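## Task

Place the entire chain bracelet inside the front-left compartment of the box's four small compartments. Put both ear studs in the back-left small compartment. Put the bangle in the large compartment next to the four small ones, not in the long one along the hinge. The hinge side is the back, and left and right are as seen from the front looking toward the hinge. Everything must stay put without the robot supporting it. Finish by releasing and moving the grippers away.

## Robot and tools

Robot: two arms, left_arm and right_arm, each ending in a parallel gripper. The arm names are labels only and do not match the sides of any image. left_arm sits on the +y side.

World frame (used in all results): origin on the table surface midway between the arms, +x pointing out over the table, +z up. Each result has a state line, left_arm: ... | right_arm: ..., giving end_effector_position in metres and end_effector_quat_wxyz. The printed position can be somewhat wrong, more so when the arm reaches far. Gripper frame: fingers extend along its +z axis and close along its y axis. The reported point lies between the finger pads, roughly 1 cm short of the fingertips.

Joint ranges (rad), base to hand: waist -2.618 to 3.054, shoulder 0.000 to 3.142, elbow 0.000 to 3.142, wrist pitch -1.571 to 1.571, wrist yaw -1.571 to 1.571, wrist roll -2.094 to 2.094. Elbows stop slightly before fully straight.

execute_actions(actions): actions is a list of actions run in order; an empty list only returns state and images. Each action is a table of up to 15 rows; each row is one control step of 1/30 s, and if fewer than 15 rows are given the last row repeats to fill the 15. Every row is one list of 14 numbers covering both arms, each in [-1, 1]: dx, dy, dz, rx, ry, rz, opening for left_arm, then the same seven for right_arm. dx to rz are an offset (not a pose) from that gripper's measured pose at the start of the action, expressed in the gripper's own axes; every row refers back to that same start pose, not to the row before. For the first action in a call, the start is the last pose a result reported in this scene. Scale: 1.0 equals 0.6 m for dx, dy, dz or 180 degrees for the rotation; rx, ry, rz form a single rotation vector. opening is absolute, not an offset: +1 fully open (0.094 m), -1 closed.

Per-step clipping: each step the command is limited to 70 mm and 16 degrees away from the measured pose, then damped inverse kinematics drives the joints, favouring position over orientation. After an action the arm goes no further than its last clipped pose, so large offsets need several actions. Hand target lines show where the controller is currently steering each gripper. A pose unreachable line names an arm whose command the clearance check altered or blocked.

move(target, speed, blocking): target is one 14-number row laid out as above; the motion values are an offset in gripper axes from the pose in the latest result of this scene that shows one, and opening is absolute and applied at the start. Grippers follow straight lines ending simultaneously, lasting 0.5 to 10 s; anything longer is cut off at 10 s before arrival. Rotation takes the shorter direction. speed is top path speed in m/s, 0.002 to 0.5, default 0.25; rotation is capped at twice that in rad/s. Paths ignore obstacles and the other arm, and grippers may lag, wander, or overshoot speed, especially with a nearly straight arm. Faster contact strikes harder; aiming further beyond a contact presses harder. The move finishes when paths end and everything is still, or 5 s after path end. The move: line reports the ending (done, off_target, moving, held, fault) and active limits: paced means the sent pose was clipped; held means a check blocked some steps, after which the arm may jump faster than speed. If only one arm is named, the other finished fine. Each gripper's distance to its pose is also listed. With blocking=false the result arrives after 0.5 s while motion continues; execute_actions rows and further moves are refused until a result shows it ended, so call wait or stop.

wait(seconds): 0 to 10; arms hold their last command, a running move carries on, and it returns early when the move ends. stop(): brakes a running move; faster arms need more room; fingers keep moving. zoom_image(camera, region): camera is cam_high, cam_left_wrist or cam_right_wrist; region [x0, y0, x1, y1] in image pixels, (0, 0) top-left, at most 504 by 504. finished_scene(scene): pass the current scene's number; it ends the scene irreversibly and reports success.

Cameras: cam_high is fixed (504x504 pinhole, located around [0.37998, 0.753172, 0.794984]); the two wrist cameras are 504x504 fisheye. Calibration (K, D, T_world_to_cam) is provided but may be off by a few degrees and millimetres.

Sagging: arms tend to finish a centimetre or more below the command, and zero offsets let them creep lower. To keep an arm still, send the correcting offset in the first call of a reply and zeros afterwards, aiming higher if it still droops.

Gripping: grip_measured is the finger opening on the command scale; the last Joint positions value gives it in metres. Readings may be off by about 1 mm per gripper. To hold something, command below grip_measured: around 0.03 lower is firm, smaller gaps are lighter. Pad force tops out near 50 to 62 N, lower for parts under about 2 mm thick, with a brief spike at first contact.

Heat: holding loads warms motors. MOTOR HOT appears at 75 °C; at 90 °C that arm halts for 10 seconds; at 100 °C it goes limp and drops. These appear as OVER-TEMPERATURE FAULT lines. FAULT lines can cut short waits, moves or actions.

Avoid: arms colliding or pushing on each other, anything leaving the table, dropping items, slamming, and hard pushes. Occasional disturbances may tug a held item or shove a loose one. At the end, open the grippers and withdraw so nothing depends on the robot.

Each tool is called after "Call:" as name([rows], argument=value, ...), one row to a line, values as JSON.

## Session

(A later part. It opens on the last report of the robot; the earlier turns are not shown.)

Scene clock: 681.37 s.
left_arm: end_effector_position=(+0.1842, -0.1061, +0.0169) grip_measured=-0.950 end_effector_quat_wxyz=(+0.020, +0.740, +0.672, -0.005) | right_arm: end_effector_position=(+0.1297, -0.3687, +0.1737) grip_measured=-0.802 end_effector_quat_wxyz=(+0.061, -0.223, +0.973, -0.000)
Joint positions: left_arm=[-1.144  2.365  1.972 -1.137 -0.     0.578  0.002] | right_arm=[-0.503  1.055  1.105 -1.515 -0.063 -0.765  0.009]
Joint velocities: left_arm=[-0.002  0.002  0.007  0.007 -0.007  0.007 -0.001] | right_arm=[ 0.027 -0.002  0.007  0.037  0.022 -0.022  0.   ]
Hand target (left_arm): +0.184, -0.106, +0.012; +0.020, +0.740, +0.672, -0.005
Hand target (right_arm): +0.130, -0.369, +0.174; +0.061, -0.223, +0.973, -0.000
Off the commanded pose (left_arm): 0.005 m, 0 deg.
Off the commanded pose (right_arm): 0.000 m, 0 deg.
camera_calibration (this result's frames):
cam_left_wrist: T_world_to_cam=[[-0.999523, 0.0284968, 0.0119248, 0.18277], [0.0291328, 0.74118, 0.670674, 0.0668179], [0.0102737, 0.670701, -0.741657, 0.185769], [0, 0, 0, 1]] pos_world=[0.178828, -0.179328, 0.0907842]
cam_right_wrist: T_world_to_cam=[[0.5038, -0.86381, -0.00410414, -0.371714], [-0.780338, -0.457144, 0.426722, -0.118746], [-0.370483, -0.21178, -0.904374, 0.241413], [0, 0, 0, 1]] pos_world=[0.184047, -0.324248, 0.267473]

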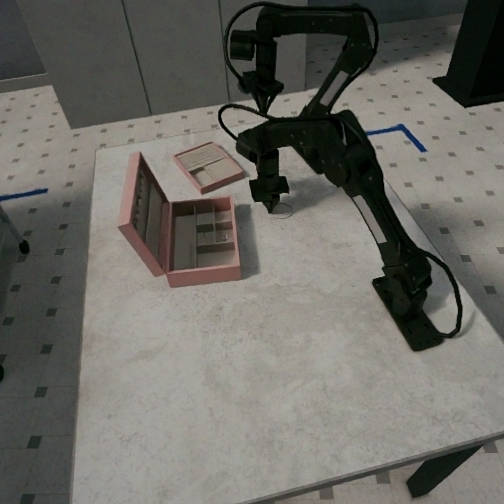

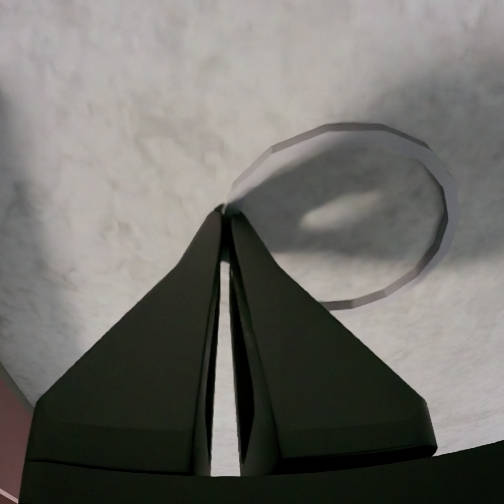

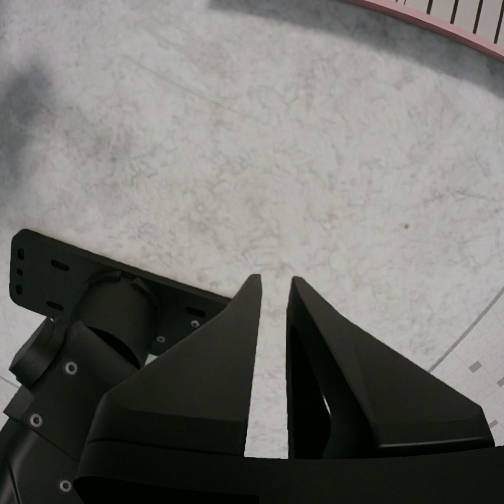

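Call:
execute_actions([
  [[0,0,0.008,0,0,0,-0.965,0,0,0,0,0,0,-0.8],[0,0,0.008,0,0,0,-0.968,0,0,0,0,0,0,-0.8],[0,0,0.008,0,0,0,-0.971,0,0,0,0,0,0,-0.8],[0,0,0.008,0,0,0,-0.974,0,0,0,0,0,0,-0.8]],
])

Scene clock: 702.10 s.
left_arm: end_effector_position=(+0.1842, -0.1061, +0.0169) grip_measured=-0.959 end_effector_quat_wxyz=(+0.020, +0.740, +0.672, -0.005) | right_arm: end_effector_position=(+0.1297, -0.3687, +0.1737) grip_measured=-0.802 end_effector_quat_wxyz=(+0.061, -0.223, +0.973, -0.000)
Joint positions: left_arm=[-1.144  2.365  1.972 -1.137 -0.     0.578  0.002] | right_arm=[-0.503  1.055  1.105 -1.515 -0.063 -0.765  0.009]
Joint velocities: left_arm=[ 0.002 -0.017 -0.002  0.022 -0.022 -0.022 -0.001] | right_arm=[-0.002  0.002 -0.017 -0.095 -0.095  0.051  0.   ]
Hand target (left_arm): +0.184, -0.106, +0.012; +0.020, +0.740, +0.672, -0.005
Hand target (right_arm): +0.130, -0.369, +0.174; +0.061, -0.223, +0.973, -0.000
Off the commanded pose (left_arm): 0.005 m, 0 deg.
Off the commanded pose (right_arm): 0.000 m, 0 deg.
camera_calibration (this result's frames):
cam_left_wrist: T_world_to_cam=[[-0.999523, 0.0284968, 0.0119248, 0.18277], [0.0291328, 0.74118, 0.670674, 0.0668179], [0.0102737, 0.670701, -0.741657, 0.185769], [0, 0, 0, 1]] pos_world=[0.178828, -0.179328, 0.0907842]
cam_right_wrist: T_world_to_cam=[[0.5038, -0.86381, -0.00410414, -0.371714], [-0.780338, -0.457144, 0.426722, -0.118746], [-0.370483, -0.21178, -0.904374, 0.241413], [0, 0, 0, 1]] pos_world=[0.184047, -0.324248, 0.267473]

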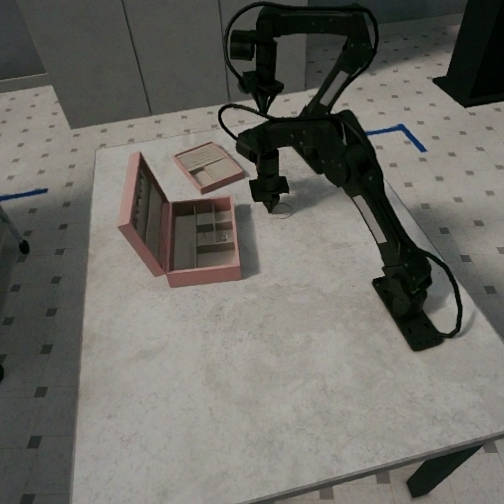

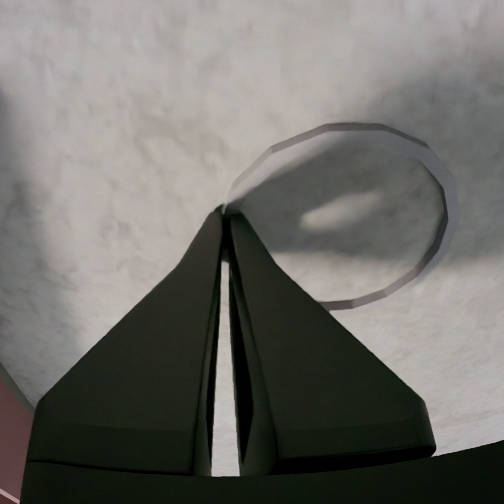

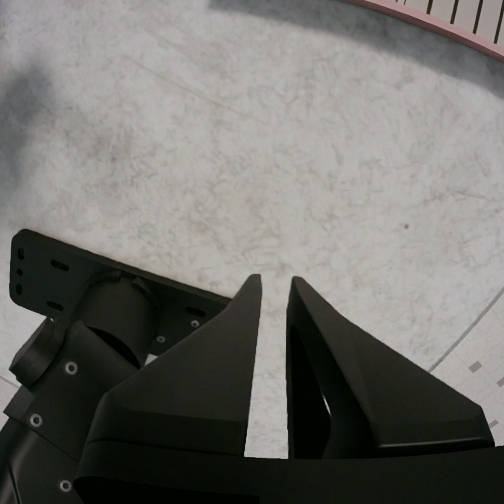

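Call:
execute_actions([
  [[0,0,0.008,0,0,0,-0.95,0,0,0,0,0,0,-0.8],[0,0,0.008,0,0,0,-0.93,0,0,0,0,0,0,-0.8],[0,0,0.008,0,0,0,-0.91,0,0,0,0,0,0,-0.8],[0,0,0.008,0,0,0,-0.89,0,0,0,0,0,0,-0.8],[0,0,0.008,0,0,0,-0.87,0,0,0,0,0,0,-0.8],[0,0,0.008,0,0,0,-0.85,0,0,0,0,0,0,-0.8],[0,0,0.008,0,0,0,-0.83,0,0,0,0,0,0,-0.8]],
])

Call:
move(target=[0.004,-0.002,0.038,0.009,0.008,0,-0.83, 0,0,0,0,0,0,-0.80], speed=0.03)

Call:
zoom_image(camera="cam_left_wrist", region=[150, 150, 310, 310])

Scene clock: 720.30 s.
left_arm: end_effector_position=(+0.1842, -0.1061, +0.0169) grip_measured=-0.832 end_effector_quat_wxyz=(+0.020, +0.740, +0.672, -0.005) | right_arm: end_effector_position=(+0.1297, -0.3687, +0.1737) grip_measured=-0.802 end_effector_quat_wxyz=(+0.061, -0.223, +0.973, -0.000)
Joint positions: left_arm=[-1.144  2.365  1.972 -1.137 -0.     0.578  0.008] | right_arm=[-0.503  1.055  1.105 -1.515 -0.063 -0.765  0.009]
Joint velocities: left_arm=[-0.007 -0.007 -0.002 -0.051 -0.051 -0.066 -0.002] | right_arm=[ 0.007 -0.032  0.007  0.037  0.095 -0.051  0.001]
Hand target (left_arm): +0.184, -0.106, +0.012; +0.020, +0.740, +0.672, -0.005
Hand target (right_arm): +0.130, -0.369, +0.174; +0.061, -0.223, +0.973, -0.000
Off the commanded pose (left_arm): 0.005 m, 0 deg.
Off the commanded pose (right_arm): 0.000 m, 0 deg.
camera_calibration (this result's frames):
cam_left_wrist: T_world_to_cam=[[-0.999523, 0.0284968, 0.0119248, 0.18277], [0.0291328, 0.74118, 0.670674, 0.0668179], [0.0102737, 0.670701, -0.741657, 0.185769], [0, 0, 0, 1]] pos_world=[0.178828, -0.179328, 0.0907842]
cam_right_wrist: T_world_to_cam=[[0.5038, -0.86381, -0.00410414, -0.371714], [-0.780338, -0.457144, 0.426722, -0.118746], [-0.370483, -0.21178, -0.904374, 0.241413], [0, 0, 0, 1]] pos_world=[0.184047, -0.324248, 0.267473]

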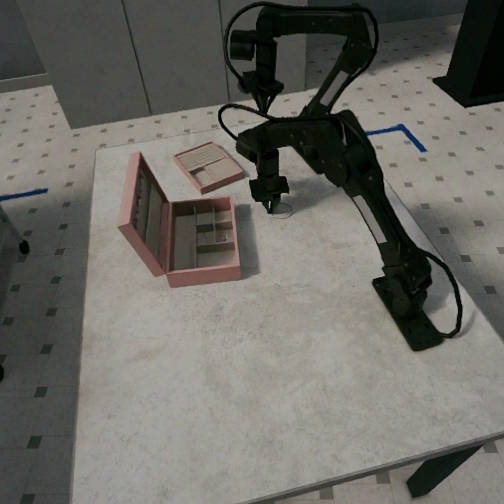

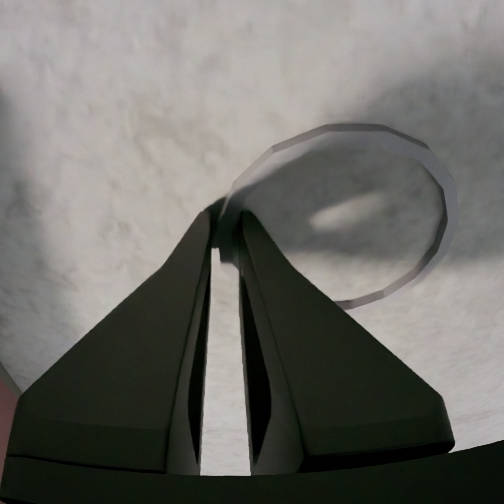

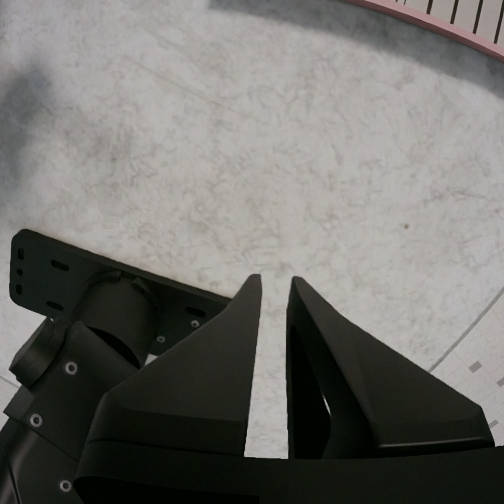

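Scene clock: 721.30 s.
left_arm: end_effector_position=(+0.1842, -0.1061, +0.0165) grip_measured=-0.832 end_effector_quat_wxyz=(+0.019, +0.740, +0.672, -0.005) | right_arm: end_effector_position=(+0.1297, -0.3687, +0.1737) grip_measured=-0.802 end_effector_quat_wxyz=(+0.061, -0.223, +0.973, -0.000)
Joint positions: left_arm=[-1.144  2.366  1.972 -1.137 -0.     0.578  0.008] | right_arm=[-0.503  1.055  1.105 -1.515 -0.063 -0.765  0.009]
Joint velocities: left_arm=[-0.007 -0.007 -0.002 -0.051 -0.007  0.037  0.001] | right_arm=[-0.002  0.002 -0.002  0.022 -0.095 -0.051 -0.001]
Hand target (left_arm): +0.183, -0.104, -0.006; +0.001, +0.741, +0.672, -0.005
Hand target (right_arm): +0.130, -0.369, +0.174; +0.061, -0.223, +0.973, -0.000
Off the commanded pose (left_arm): 0.023 m, 2 deg.
Off the commanded pose (right_arm): 0.000 m, 0 deg.
move: off_target (left_arm)
camera_calibration (this result's frames):
cam_left_wrist: T_world_to_cam=[[-0.999518, 0.0284886, 0.0122965, 0.182728], [0.0293694, 0.740726, 0.671165, 0.0668969], [0.0100122, 0.671203, -0.741206, 0.185564], [0, 0, 0, 1]] pos_world=[0.178818, -0.179309, 0.0903952]
cam_right_wrist: T_world_to_cam=[[0.5038, -0.86381, -0.00410414, -0.371714], [-0.780338, -0.457144, 0.426722, -0.118746], [-0.370483, -0.21178, -0.904374, 0.241413], [0, 0, 0, 1]] pos_world=[0.184047, -0.324248, 0.267473]

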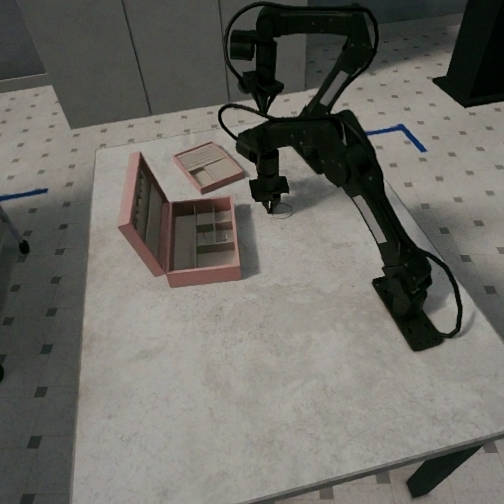

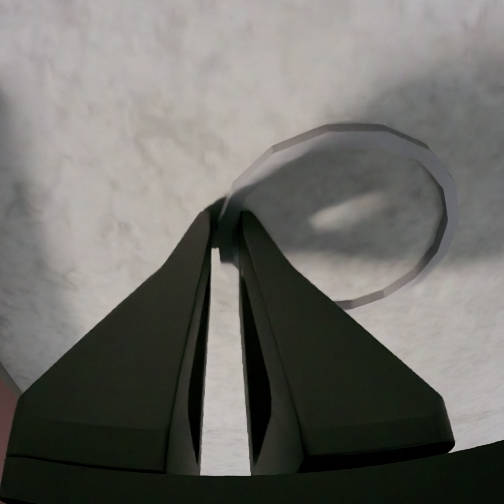

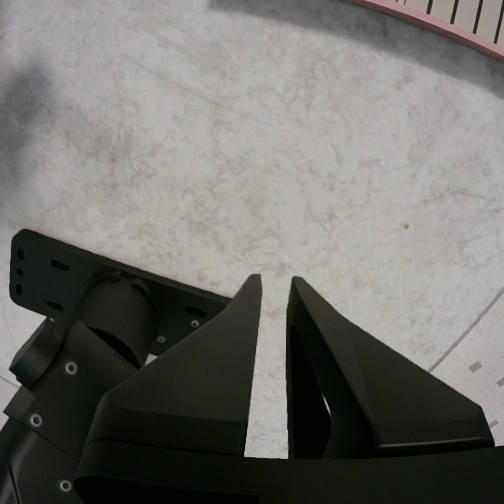

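Region (150, 150, 310, 310) of cam_left_wrist's 504x504 image, scaled by 3.150, with more detail than that image has.

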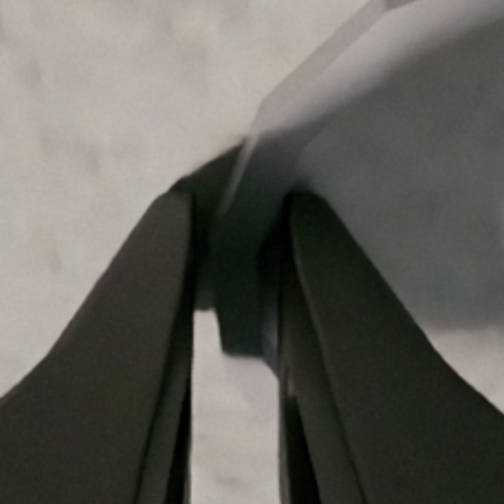

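Call:
execute_actions([
  [[0,0,0.01,0,0,0,-0.85,0,0,0,0,0,0,-0.8],[0,0,0.01,0,0,0,-0.87,0,0,0,0,0,0,-0.8],[0,0,0.01,0,0,0,-0.885,0,0,0,0,0,0,-0.8],[0,0,0.01,0,0,0,-0.90,0,0,0,0,0,0,-0.8],[0,0,0.01,0,0,0,-0.91,0,0,0,0,0,0,-0.8],[0,0,0.01,0,0,0,-0.92,0,0,0,0,0,0,-0.8],[0,0,0.01,0,0,0,-0.93,0,0,0,0,0,0,-0.8],[0,0,0.01,0,0,0,-0.94,0,0,0,0,0,0,-0.8],[0,0,0.01,0,0,0,-0.947,0,0,0,0,0,0,-0.8],[0,0,0.01,0,0,0,-0.954,0,0,0,0,0,0,-0.8],[0,0,0.01,0,0,0,-0.96,0,0,0,0,0,0,-0.8],[0,0,0.01,0,0,0,-0.966,0,0,0,0,0,0,-0.8],[0,0,0.01,0,0,0,-0.972,0,0,0,0,0,0,-0.8],[0,0,0.01,0,0,0,-0.976,0,0,0,0,0,0,-0.8]],
])

Call:
move(target=[0,0,-0.04,0,0,0,-0.976, 0,0,0,0,0,0,-0.80], speed=0.03)

Scene clock: 736.07 s.
left_arm: end_effector_position=(+0.1843, -0.1063, +0.0165) grip_measured=-0.960 end_effector_quat_wxyz=(+0.020, +0.740, +0.672, -0.005) | right_arm: end_effector_position=(+0.1297, -0.3687, +0.1737) grip_measured=-0.802 end_effector_quat_wxyz=(+0.061, -0.223, +0.973, -0.000)
Joint positions: left_arm=[-1.144  2.366  1.972 -1.136 -0.001  0.578  0.002] | right_arm=[-0.503  1.055  1.105 -1.515 -0.063 -0.765  0.009]
Joint velocities: left_arm=[ 0.012  0.017  0.002 -0.022  0.051 -0.022  0.   ] | right_arm=[-0.007  0.002  0.002  0.037 -0.051  0.051 -0.001]
Hand target (left_arm): +0.184, -0.106, +0.011; +0.019, +0.740, +0.672, -0.005
Hand target (right_arm): +0.130, -0.369, +0.174; +0.061, -0.223, +0.973, -0.000
Off the commanded pose (left_arm): 0.006 m, 0 deg.
Off the commanded pose (right_arm): 0.000 m, 0 deg.
camera_calibration (this result's frames):
cam_left_wrist: T_world_to_cam=[[-0.999529, 0.0284832, 0.0114061, 0.182942], [0.0287764, 0.741289, 0.670568, 0.0672262], [0.0106447, 0.670581, -0.74176, 0.185545], [0, 0, 0, 1]] pos_world=[0.178947, -0.179468, 0.0904632]
cam_right_wrist: T_world_to_cam=[[0.5038, -0.86381, -0.00410414, -0.371714], [-0.780338, -0.457144, 0.426722, -0.118746], [-0.370483, -0.21178, -0.904374, 0.241413], [0, 0, 0, 1]] pos_world=[0.184047, -0.324248, 0.267473]

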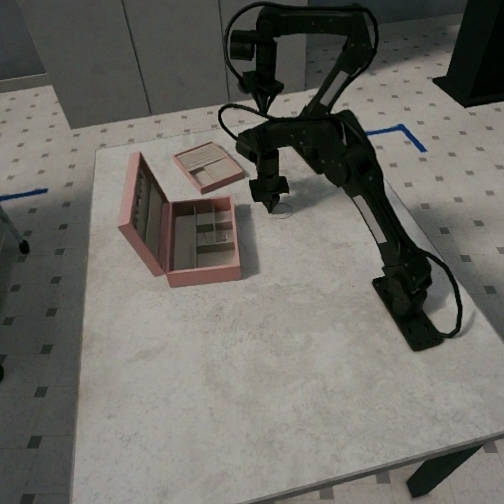

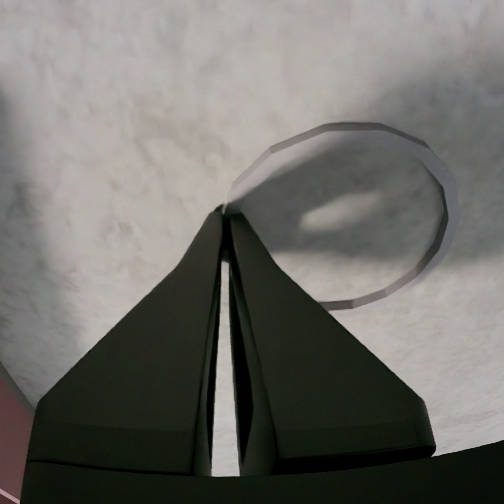

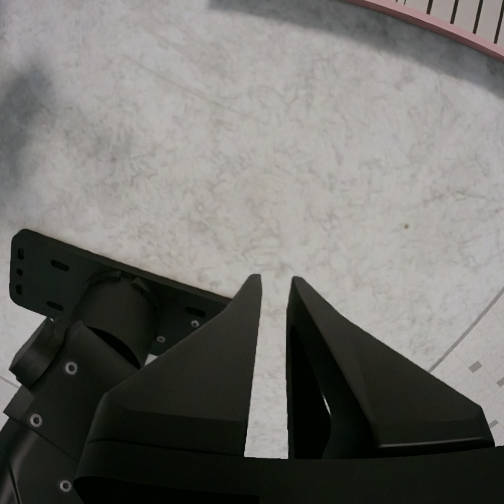

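Scene clock: 737.13 s.
left_arm: end_effector_position=(+0.1829, -0.1035, +0.0259) grip_measured=-0.960 end_effector_quat_wxyz=(+0.011, +0.741, +0.672, -0.003) | right_arm: end_effector_position=(+0.1297, -0.3687, +0.1737) grip_measured=-0.802 end_effector_quat_wxyz=(+0.061, -0.223, +0.973, -0.000)
Joint positions: left_arm=[-1.144  2.366  2.01  -1.192 -0.001  0.578  0.002] | right_arm=[-0.503  1.055  1.105 -1.515 -0.063 -0.765  0.009]
Joint velocities: left_arm=[-0.007 -0.002  0.007 -0.051 -0.081 -0.022  0.   ] | right_arm=[-0.007 -0.022 -0.002 -0.037 -0.081 -0.007 -0.   ]
Hand target (left_arm): +0.184, -0.105, +0.040; +0.020, +0.740, +0.672, -0.005
Hand target (right_arm): +0.130, -0.369, +0.174; +0.061, -0.223, +0.973, -0.000
Off the commanded pose (left_arm): 0.015 m, 1 deg.
Off the commanded pose (right_arm): 0.000 m, 0 deg.
move: off_target (left_arm)
camera_calibration (this result's frames):
cam_left_wrist: T_world_to_cam=[[-0.999398, 0.0282324, 0.0201389, 0.181019], [0.0343804, 0.730536, 0.682008, 0.0564556], [0.00454248, 0.68229, -0.731068, 0.1927], [0, 0, 0, 1]] pos_world=[0.178093, -0.177831, 0.0987277]
cam_right_wrist: T_world_to_cam=[[0.5038, -0.86381, -0.00410414, -0.371714], [-0.780338, -0.457144, 0.426722, -0.118746], [-0.370483, -0.21178, -0.904374, 0.241413], [0, 0, 0, 1]] pos_world=[0.184047, -0.324248, 0.267473]

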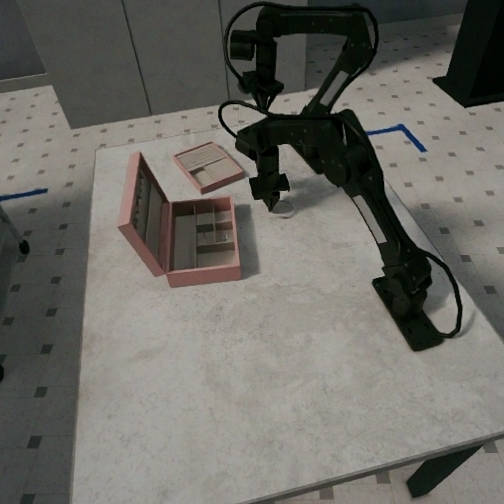

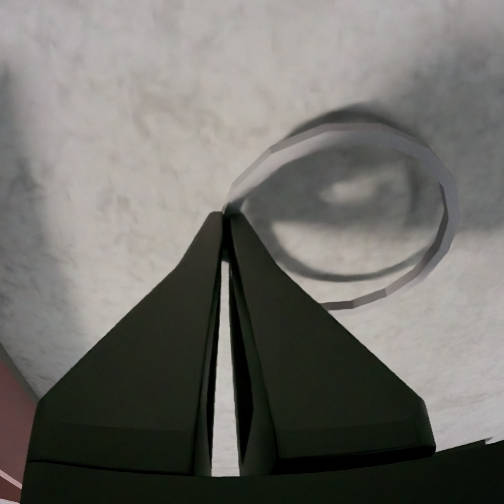

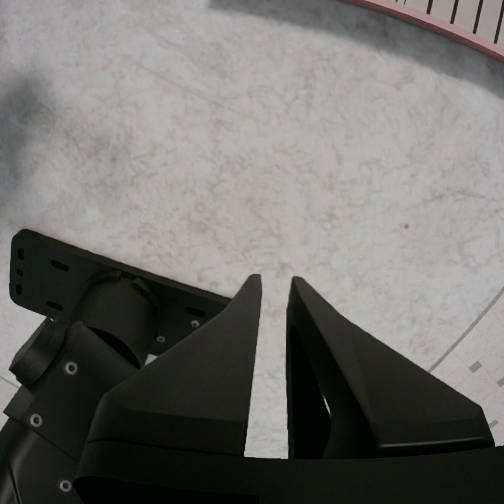

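Call:
move(target=[0.08,0,-0.14,0,0,0,-0.982, 0,0,0,0,0,0,-0.80], speed=0.1)

Scene clock: 746.07 s.
left_arm: end_effector_position=(+0.1895, -0.0621, +0.1067) grip_measured=-0.965 end_effector_quat_wxyz=(+0.021, +0.739, +0.673, -0.004) | right_arm: end_effector_position=(+0.1297, -0.3687, +0.1737) grip_measured=-0.802 end_effector_quat_wxyz=(+0.061, -0.223, +0.973, -0.000)
Joint positions: left_arm=[-1.086  2.175  2.01  -1.364 -0.001  0.632  0.002] | right_arm=[-0.503  1.055  1.105 -1.515 -0.063 -0.765  0.009]
Joint velocities: left_arm=[ 0.017  0.002  0.002 -0.037 -0.022 -0.051 -0.003] | right_arm=[-0.007 -0.007 -0.002 -0.022 -0.037  0.022 -0.   ]
Hand target (left_arm): +0.187, -0.054, +0.109; +0.011, +0.740, +0.672, -0.002
Hand target (right_arm): +0.130, -0.369, +0.174; +0.061, -0.223, +0.973, -0.000
Off the commanded pose (left_arm): 0.009 m, 1 deg.
Off the commanded pose (right_arm): 0.000 m, 0 deg.
move: done
camera_calibration (this result's frames):
cam_left_wrist: T_world_to_cam=[[-0.999648, 0.0250029, 0.00889544, 0.185914], [0.0245095, 0.741287, 0.67074, -0.0253073], [0.0101763, 0.670722, -0.741639, 0.222786], [0, 0, 0, 1]] pos_world=[0.184201, -0.135316, 0.180548]
cam_right_wrist: T_world_to_cam=[[0.5038, -0.86381, -0.00410414, -0.371714], [-0.780338, -0.457144, 0.426722, -0.118746], [-0.370483, -0.21178, -0.904374, 0.241413], [0, 0, 0, 1]] pos_world=[0.184047, -0.324248, 0.267473]

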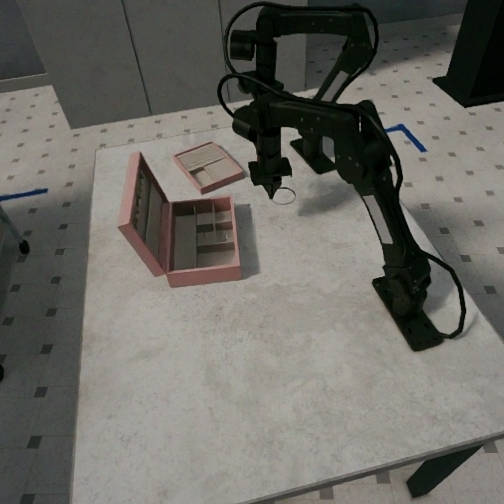

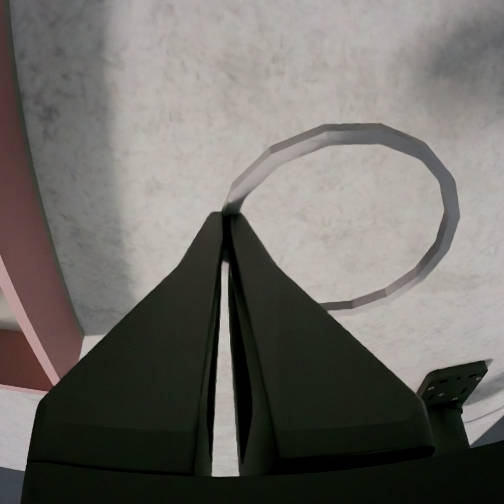

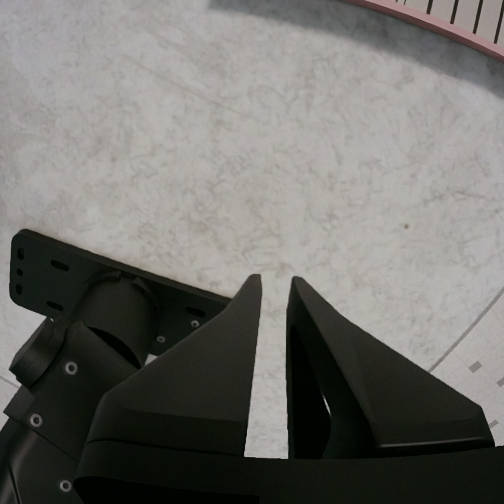

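Call:
move(target=[0.24,0.3245,0.02,0.008,0.011,0,-0.982, 0,0,0,0,0,0,-0.80], speed=0.15)

Scene clock: 754.67 s.
left_arm: end_effector_position=(+0.3987, +0.0671, +0.0950) grip_measured=-0.965 end_effector_quat_wxyz=(+0.032, +0.734, +0.678, +0.015) | right_arm: end_effector_position=(+0.1297, -0.3687, +0.1737) grip_measured=-0.802 end_effector_quat_wxyz=(+0.061, -0.223, +0.973, -0.000)
Joint positions: left_arm=[-0.568  2.519  2.561 -1.542 -0.009  1.137  0.002] | right_arm=[-0.503  1.055  1.105 -1.515 -0.063 -0.765  0.009]
Joint velocities: left_arm=[ 0.002  0.022  0.002  0.066 -0.066 -0.007 -0.001] | right_arm=[ 0.002  0.017 -0.012 -0.007  0.037 -0.007  0.001]
Hand target (left_arm): +0.396, +0.066, +0.092; +0.024, +0.739, +0.673, +0.013
Hand target (right_arm): +0.130, -0.369, +0.174; +0.061, -0.223, +0.973, -0.000
Off the commanded pose (left_arm): 0.005 m, 4 deg.
Off the commanded pose (right_arm): 0.000 m, 0 deg.
joint sent to its limit (left arm) — the command would take joint 4 (wrist pitch) past its lower limit, so that joint was sent only as far as its limit.
move: off_target (left_arm)
camera_calibration (this result's frames):
cam_left_wrist: T_world_to_cam=[[-0.999347, 0.0102024, -0.0346649, 0.396911], [-0.0159681, 0.735881, 0.676922, -0.102489], [0.0324155, 0.677034, -0.735238, 0.115418], [0, 0, 0, 1]] pos_world=[0.391274, -0.00677121, 0.167996]
cam_right_wrist: T_world_to_cam=[[0.5038, -0.86381, -0.00410414, -0.371714], [-0.780338, -0.457144, 0.426722, -0.118746], [-0.370483, -0.21178, -0.904374, 0.241413], [0, 0, 0, 1]] pos_world=[0.184047, -0.324248, 0.267473]

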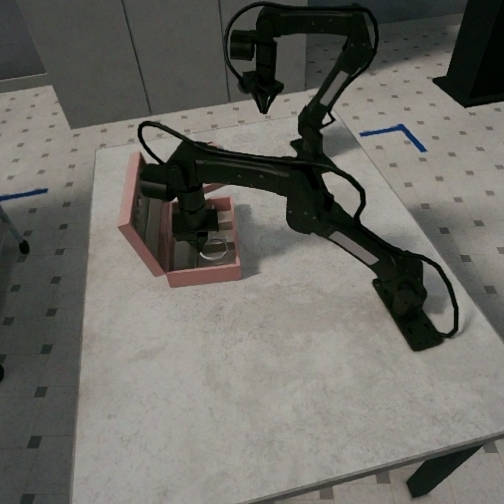

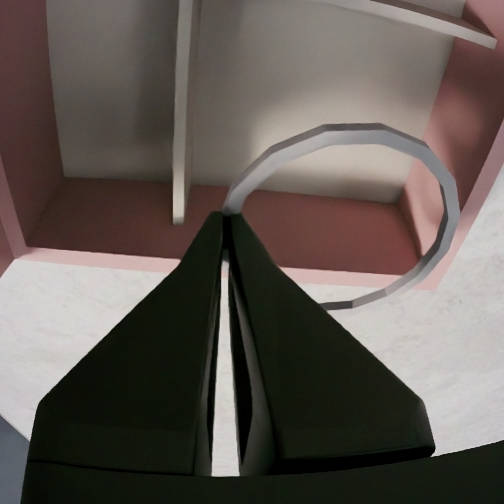

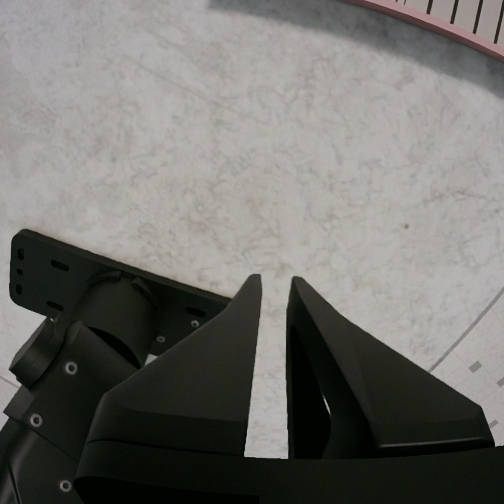

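Call:
move(target=[0.006,-0.024,0.095,0.021,0.007,0,-0.982, 0,0,0,0,0,0,-0.80], speed=0.05)

Scene clock: 774.60 s.
left_arm: end_effector_position=(+0.3896, +0.0702, +0.0384) grip_measured=-0.965 end_effector_quat_wxyz=(+0.001, +0.735, +0.678, -0.000) | right_arm: end_effector_position=(+0.1297, -0.3687, +0.1737) grip_measured=-0.802 end_effector_quat_wxyz=(+0.061, -0.223, +0.973, -0.000)
Joint positions: left_arm=[-0.568  2.507  2.314 -1.376  0.001  1.138  0.002] | right_arm=[-0.503  1.055  1.105 -1.515 -0.063 -0.765  0.009]
Joint velocities: left_arm=[-0.002 -0.017  0.002 -0.051 -0.037 -0.007 -0.   ] | right_arm=[-0.012  0.002 -0.002 -0.007  0.037 -0.022 -0.001]
Hand target (left_arm): +0.388, +0.070, +0.037; +0.001, +0.735, +0.678, +0.001
Hand target (right_arm): +0.130, -0.369, +0.174; +0.061, -0.223, +0.973, -0.000
Off the commanded pose (left_arm): 0.002 m, 0 deg.
Off the commanded pose (right_arm): 0.000 m, 0 deg.
move: done
camera_calibration (this result's frames):
cam_left_wrist: T_world_to_cam=[[-0.999432, 0.0121412, 0.0314267, 0.383121], [0.0305795, 0.718416, 0.694942, -0.0842262], [-0.01414, 0.695508, -0.718379, 0.0882647], [0, 0, 0, 1]] pos_world=[0.386727, -0.00553094, 0.1099]
cam_right_wrist: T_world_to_cam=[[0.5038, -0.86381, -0.00410414, -0.371714], [-0.780338, -0.457144, 0.426722, -0.118746], [-0.370483, -0.21178, -0.904374, 0.241413], [0, 0, 0, 1]] pos_world=[0.184047, -0.324248, 0.267473]

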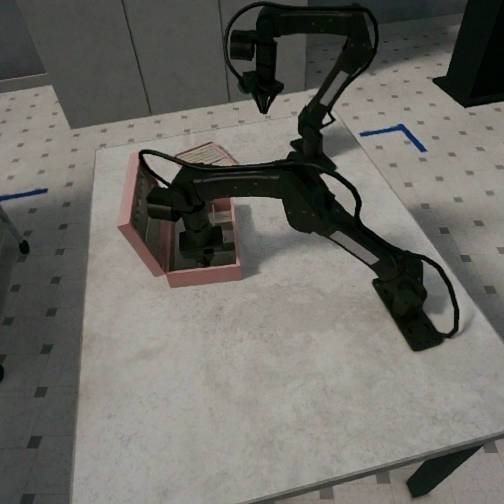

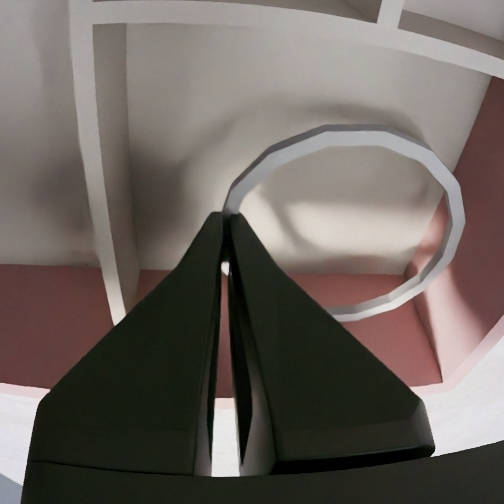

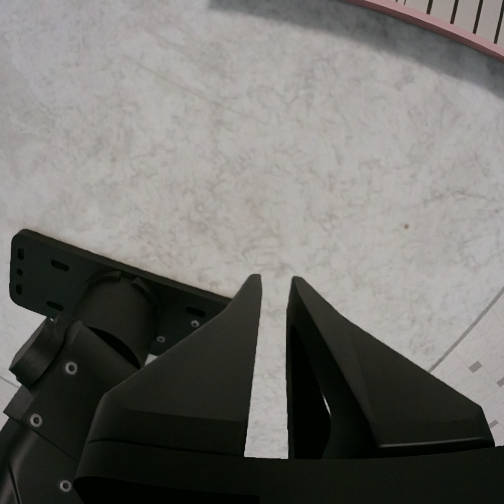

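Call:
move(target=[-0.012,0.018,0.022,0,0,0,-0.982, 0,0,0,0,0,0,-0.80], speed=0.025)

Scene clock: 781.13 s.
left_arm: end_effector_position=(+0.4011, +0.0637, +0.0276) grip_measured=-0.965 end_effector_quat_wxyz=(+0.008, +0.735, +0.678, +0.002) | right_arm: end_effector_position=(+0.1297, -0.3687, +0.1737) grip_measured=-0.802 end_effector_quat_wxyz=(+0.061, -0.223, +0.973, -0.000)
Joint positions: left_arm=[-0.568  2.573  2.394 -1.376  0.001  1.138  0.002] | right_arm=[-0.503  1.055  1.105 -1.515 -0.063 -0.765  0.009]
Joint velocities: left_arm=[-0.002  0.012  0.002 -0.022 -0.081  0.022  0.   ] | right_arm=[ 0.002 -0.012  0.007 -0.051 -0.081 -0.051 -0.   ]
Hand target (left_arm): +0.400, +0.062, +0.025; +0.001, +0.735, +0.678, -0.000
Hand target (right_arm): +0.130, -0.369, +0.174; +0.061, -0.223, +0.973, -0.000
Off the commanded pose (left_arm): 0.003 m, 1 deg.
Off the commanded pose (right_arm): 0.000 m, 0 deg.
move: done
camera_calibration (this result's frames):
cam_left_wrist: T_world_to_cam=[[-0.999743, 0.0123165, 0.0190582, 0.395508], [0.0220684, 0.723225, 0.69026, -0.0691154], [-0.00528181, 0.690503, -0.723311, 0.0820511], [0, 0, 0, 1]] pos_world=[0.397364, -0.0115418, 0.0995184]
cam_right_wrist: T_world_to_cam=[[0.5038, -0.86381, -0.00410414, -0.371714], [-0.780338, -0.457144, 0.426722, -0.118746], [-0.370483, -0.21178, -0.904374, 0.241413], [0, 0, 0, 1]] pos_world=[0.184047, -0.324248, 0.267473]

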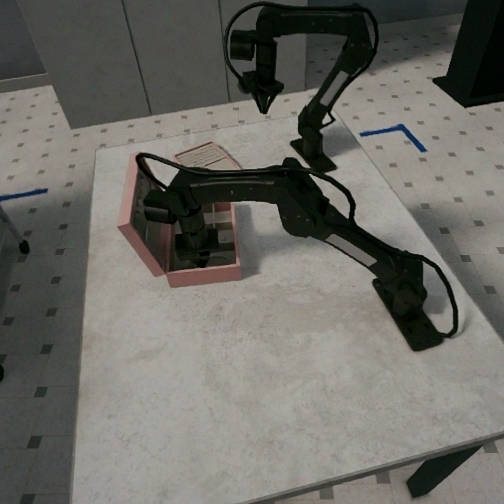

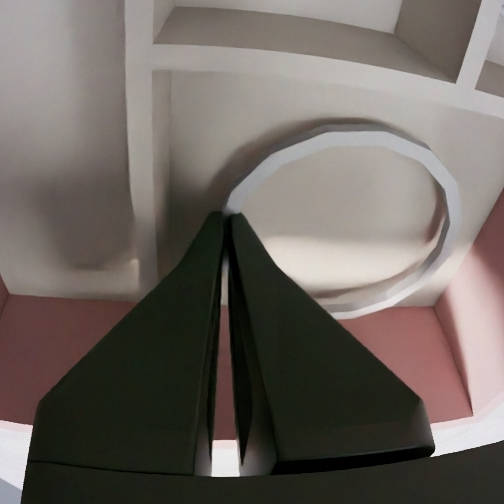

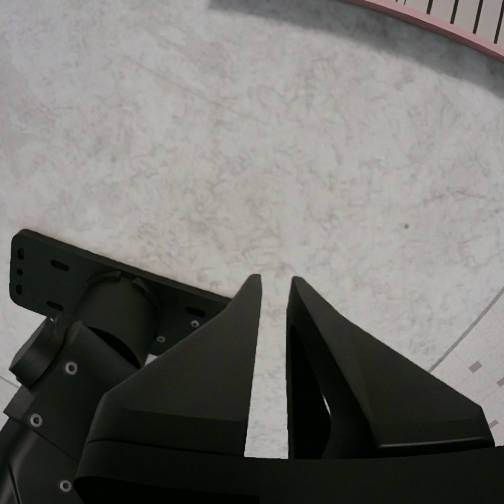

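Call:
execute_actions([
  [[0,-0.002,0.004,0,0,0,-0.982,0,0,0,0,0,0,-0.8],[0,-0.002,0.006,0,0,0,-0.982,0,0,0,0,0,0,-0.8],[0,-0.003,0.008,0,0,0,-0.982,0,0,0,0,0,0,-0.8],[0,-0.003,0.010,0,0,0,-0.982,0,0,0,0,0,0,-0.8],[0,-0.004,0.012,0,0,0,-0.982,0,0,0,0,0,0,-0.8],[0,-0.004,0.014,0,0,0,-0.982,0,0,0,0,0,0,-0.8],[0,-0.004,0.015,0,0,0,-0.982,0,0,0,0,0,0,-0.8]],
  [[0,0,0.004,0,0,0,-0.97,0,0,0,0,0,0,-0.8],[0,0,0.004,0,0,0,-0.96,0,0,0,0,0,0,-0.8],[0,0,0.004,0,0,0,-0.95,0,0,0,0,0,0,-0.8],[0,0,0.004,0,0,0,-0.94,0,0,0,0,0,0,-0.8],[0,0,0.004,0,0,0,-0.93,0,0,0,0,0,0,-0.8],[0,0,0.004,0,0,0,-0.92,0,0,0,0,0,0,-0.8],[0,0,0.004,0,0,0,-0.91,0,0,0,0,0,0,-0.8],[0,0,0.004,0,0,0,-0.90,0,0,0,0,0,0,-0.8],[0,0,0.004,0,0,0,-0.89,0,0,0,0,0,0,-0.8],[0,0,0.004,0,0,0,-0.88,0,0,0,0,0,0,-0.8],[0,0,0.004,0,0,0,-0.87,0,0,0,0,0,0,-0.8],[0,0,0.004,0,0,0,-0.86,0,0,0,0,0,0,-0.8]],
])

Call:
move(target=[0,-0.005,-0.11,0,0,0,-0.86, 0,0,0,0,0,0,-0.80], speed=0.08)

Scene clock: 793.53 s.
left_arm: end_effector_position=(+0.4007, +0.0639, +0.0233) grip_measured=-0.862 end_effector_quat_wxyz=(+0.009, +0.735, +0.678, +0.002) | right_arm: end_effector_position=(+0.1297, -0.3687, +0.1737) grip_measured=-0.802 end_effector_quat_wxyz=(+0.061, -0.223, +0.973, -0.000)
Joint positions: left_arm=[-0.568  2.562  2.356 -1.345  0.001  1.138  0.006] | right_arm=[-0.503  1.055  1.105 -1.515 -0.063 -0.765  0.009]
Joint velocities: left_arm=[ 0.007  0.002 -0.012 -0.007 -0.037  0.037 -0.   ] | right_arm=[-0.012  0.012  0.022  0.022 -0.037  0.066  0.   ]
Hand target (left_arm): +0.401, +0.064, +0.021; +0.009, +0.735, +0.678, +0.002
Hand target (right_arm): +0.130, -0.369, +0.174; +0.061, -0.223, +0.973, -0.000
Off the commanded pose (left_arm): 0.002 m, 0 deg.
Off the commanded pose (right_arm): 0.000 m, 0 deg.
camera_calibration (this result's frames):
cam_left_wrist: T_world_to_cam=[[-0.999795, 0.0123461, 0.016049, 0.395271], [0.0200069, 0.72439, 0.6891, -0.0655437], [-0.00311802, 0.68928, -0.724489, 0.0780394], [0, 0, 0, 1]] pos_world=[0.396745, -0.0111918, 0.0953611]
cam_right_wrist: T_world_to_cam=[[0.5038, -0.86381, -0.00410414, -0.371714], [-0.780338, -0.457144, 0.426722, -0.118746], [-0.370483, -0.21178, -0.904374, 0.241413], [0, 0, 0, 1]] pos_world=[0.184047, -0.324248, 0.267473]

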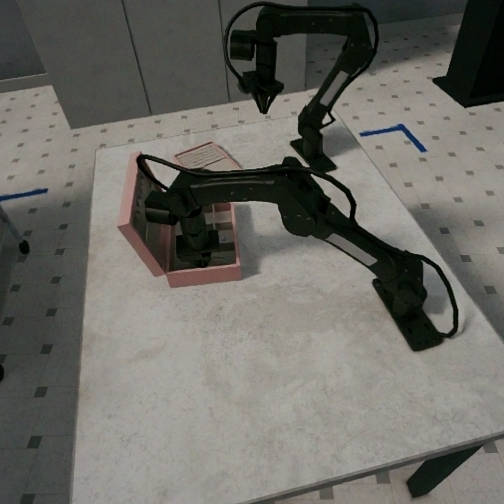

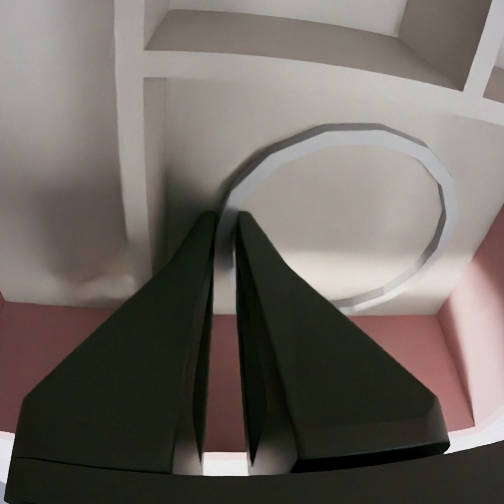

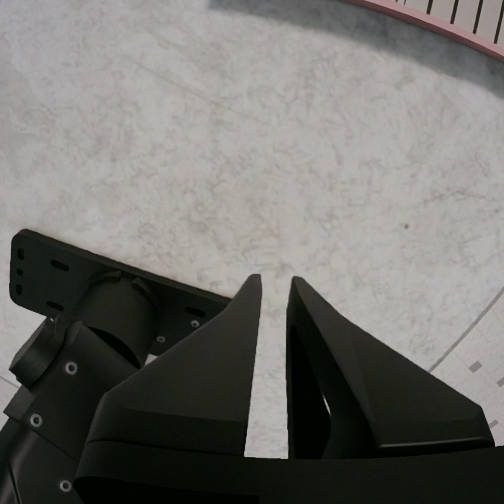

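Scene clock: 794.73 s.
left_arm: end_effector_position=(+0.4003, +0.0641, +0.0807) grip_measured=-0.862 end_effector_quat_wxyz=(+0.025, +0.735, +0.677, +0.007) | right_arm: end_effector_position=(+0.1297, -0.3687, +0.1737) grip_measured=-0.802 end_effector_quat_wxyz=(+0.061, -0.223, +0.973, -0.000)
Joint positions: left_arm=[-0.568  2.562  2.585 -1.542  0.001  1.138  0.006] | right_arm=[-0.503  1.055  1.105 -1.515 -0.063 -0.765  0.009]
Joint velocities: left_arm=[-0.007  0.002  0.002  0.11  -0.037 -0.022 -0.   ] | right_arm=[-0.012 -0.002  0.002 -0.037 -0.007 -0.051 -0.002]
Hand target (left_arm): +0.397, +0.065, +0.089; +0.024, +0.735, +0.678, +0.007
Hand target (right_arm): +0.130, -0.369, +0.174; +0.061, -0.223, +0.973, -0.000
Off the commanded pose (left_arm): 0.009 m, 2 deg.
Off the commanded pose (right_arm): 0.000 m, 0 deg.
joint sent to its limit (left arm) — the command would take joint 4 (wrist pitch) past its lower limit, so that joint was sent only as far as its limit.
move: done
camera_calibration (this result's frames):
cam_left_wrist: T_world_to_cam=[[-0.999843, 0.0123731, -0.0127101, 0.396358], [0.000486986, 0.73542, 0.677611, -0.0971576], [0.0177314, 0.677498, -0.735311, 0.112742], [0, 0, 0, 1]] pos_world=[0.394344, -0.00983489, 0.153773]
cam_right_wrist: T_world_to_cam=[[0.5038, -0.86381, -0.00410414, -0.371714], [-0.780338, -0.457144, 0.426722, -0.118746], [-0.370483, -0.21178, -0.904374, 0.241413], [0, 0, 0, 1]] pos_world=[0.184047, -0.324248, 0.267473]

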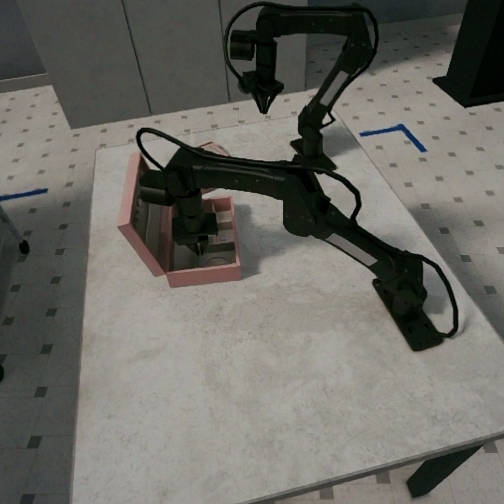

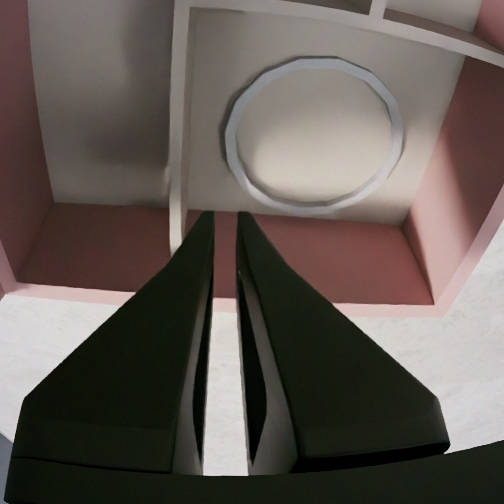

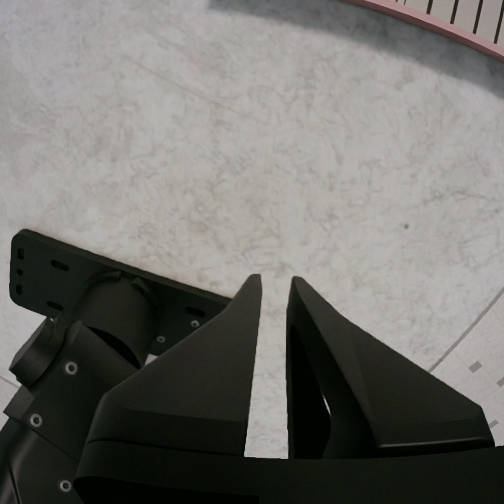

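Call:
move(target=[0.28,-0.35,-0.19,0,0,0,-0.86, 0,0,0,0,0,0,-0.80], speed=0.25)

Call:
zoom_image(camera="cam_high", region=[150, 185, 260, 295])

Scene clock: 802.97 s.
left_arm: end_effector_position=(+0.2121, +0.2481, +0.1891) grip_measured=-0.862 end_effector_quat_wxyz=(+0.037, +0.733, +0.679, +0.024) | right_arm: end_effector_position=(+0.1297, -0.3687, +0.1737) grip_measured=-0.802 end_effector_quat_wxyz=(+0.061, -0.223, +0.973, -0.000)
Joint positions: left_arm=[-0.297  1.435  1.421 -1.467  0.001  1.405  0.006] | right_arm=[-0.503  1.055  1.105 -1.515 -0.063 -0.765  0.009]
Joint velocities: left_arm=[ 0.007  0.002 -0.012  0.037  0.022  0.037 -0.001] | right_arm=[-0.002  0.002 -0.002 -0.007  0.007  0.007 -0.   ]
Hand target (left_arm): +0.201, +0.251, +0.184; +0.023, +0.735, +0.678, +0.009
Hand target (right_arm): +0.130, -0.369, +0.174; +0.061, -0.223, +0.973, -0.000
Off the commanded pose (left_arm): 0.015 m, 2 deg.
Off the commanded pose (right_arm): 0.000 m, 0 deg.
MOTOR HOT: a motor of the left arm reached 75 °C. Now the hottest motor of the left arm, joint 2 (shoulder), reports 75 °C. The controller's stop level is 90 °C. To cool a motor, set the load down, stop pushing, or move to a pose that needs little force.
move: off_target (left_arm)
camera_calibration (this result's frames):
cam_left_wrist: T_world_to_cam=[[-0.998491, 0.00768076, -0.0543681, 0.216038], [-0.0313826, 0.73267, 0.67986, -0.298811], [0.0450558, 0.68054, -0.731324, 0.0638278], [0, 0, 0, 1]] pos_world=[0.203458, 0.173833, 0.261574]
cam_right_wrist: T_world_to_cam=[[0.5038, -0.86381, -0.00410414, -0.371714], [-0.780338, -0.457144, 0.426722, -0.118746], [-0.370483, -0.21178, -0.904374, 0.241413], [0, 0, 0, 1]] pos_world=[0.184047, -0.324248, 0.267473]

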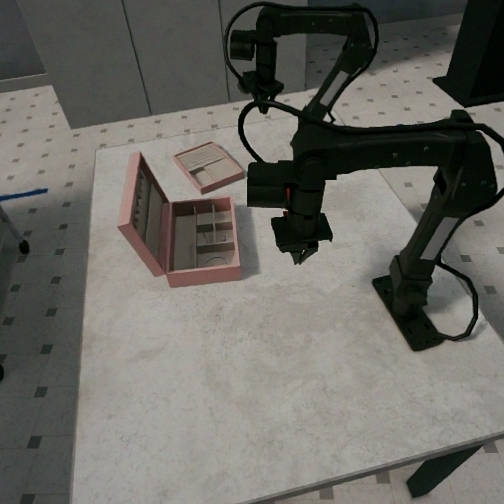

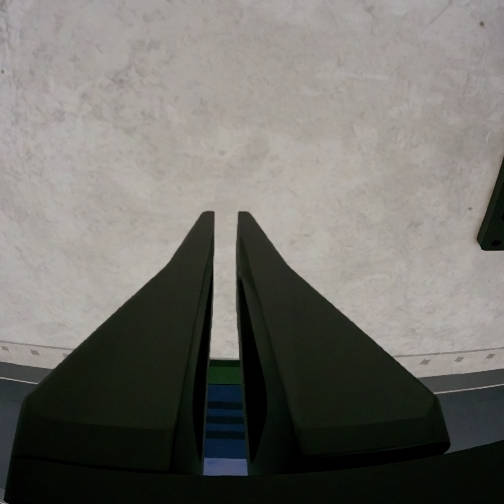

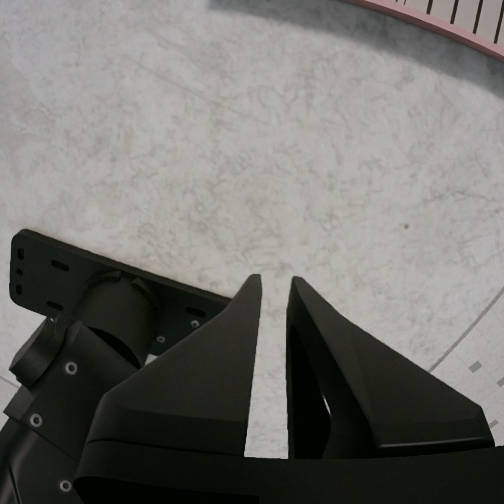

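Region (150, 185, 260, 295) of cam_high's 504x504 image, scaled by 4.582, with more detail than that image has.

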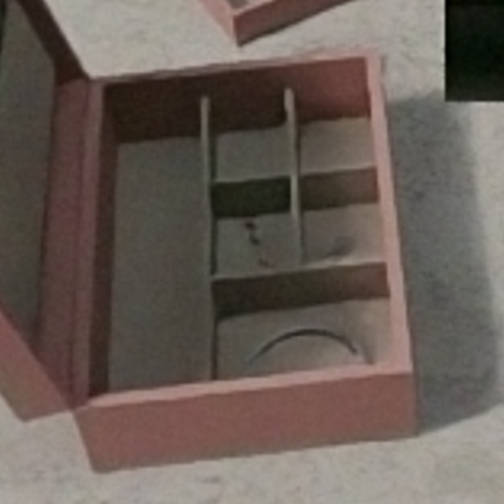

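All in place.

Call:
finished_scene(scene=2)

The scene is finished: the task was done.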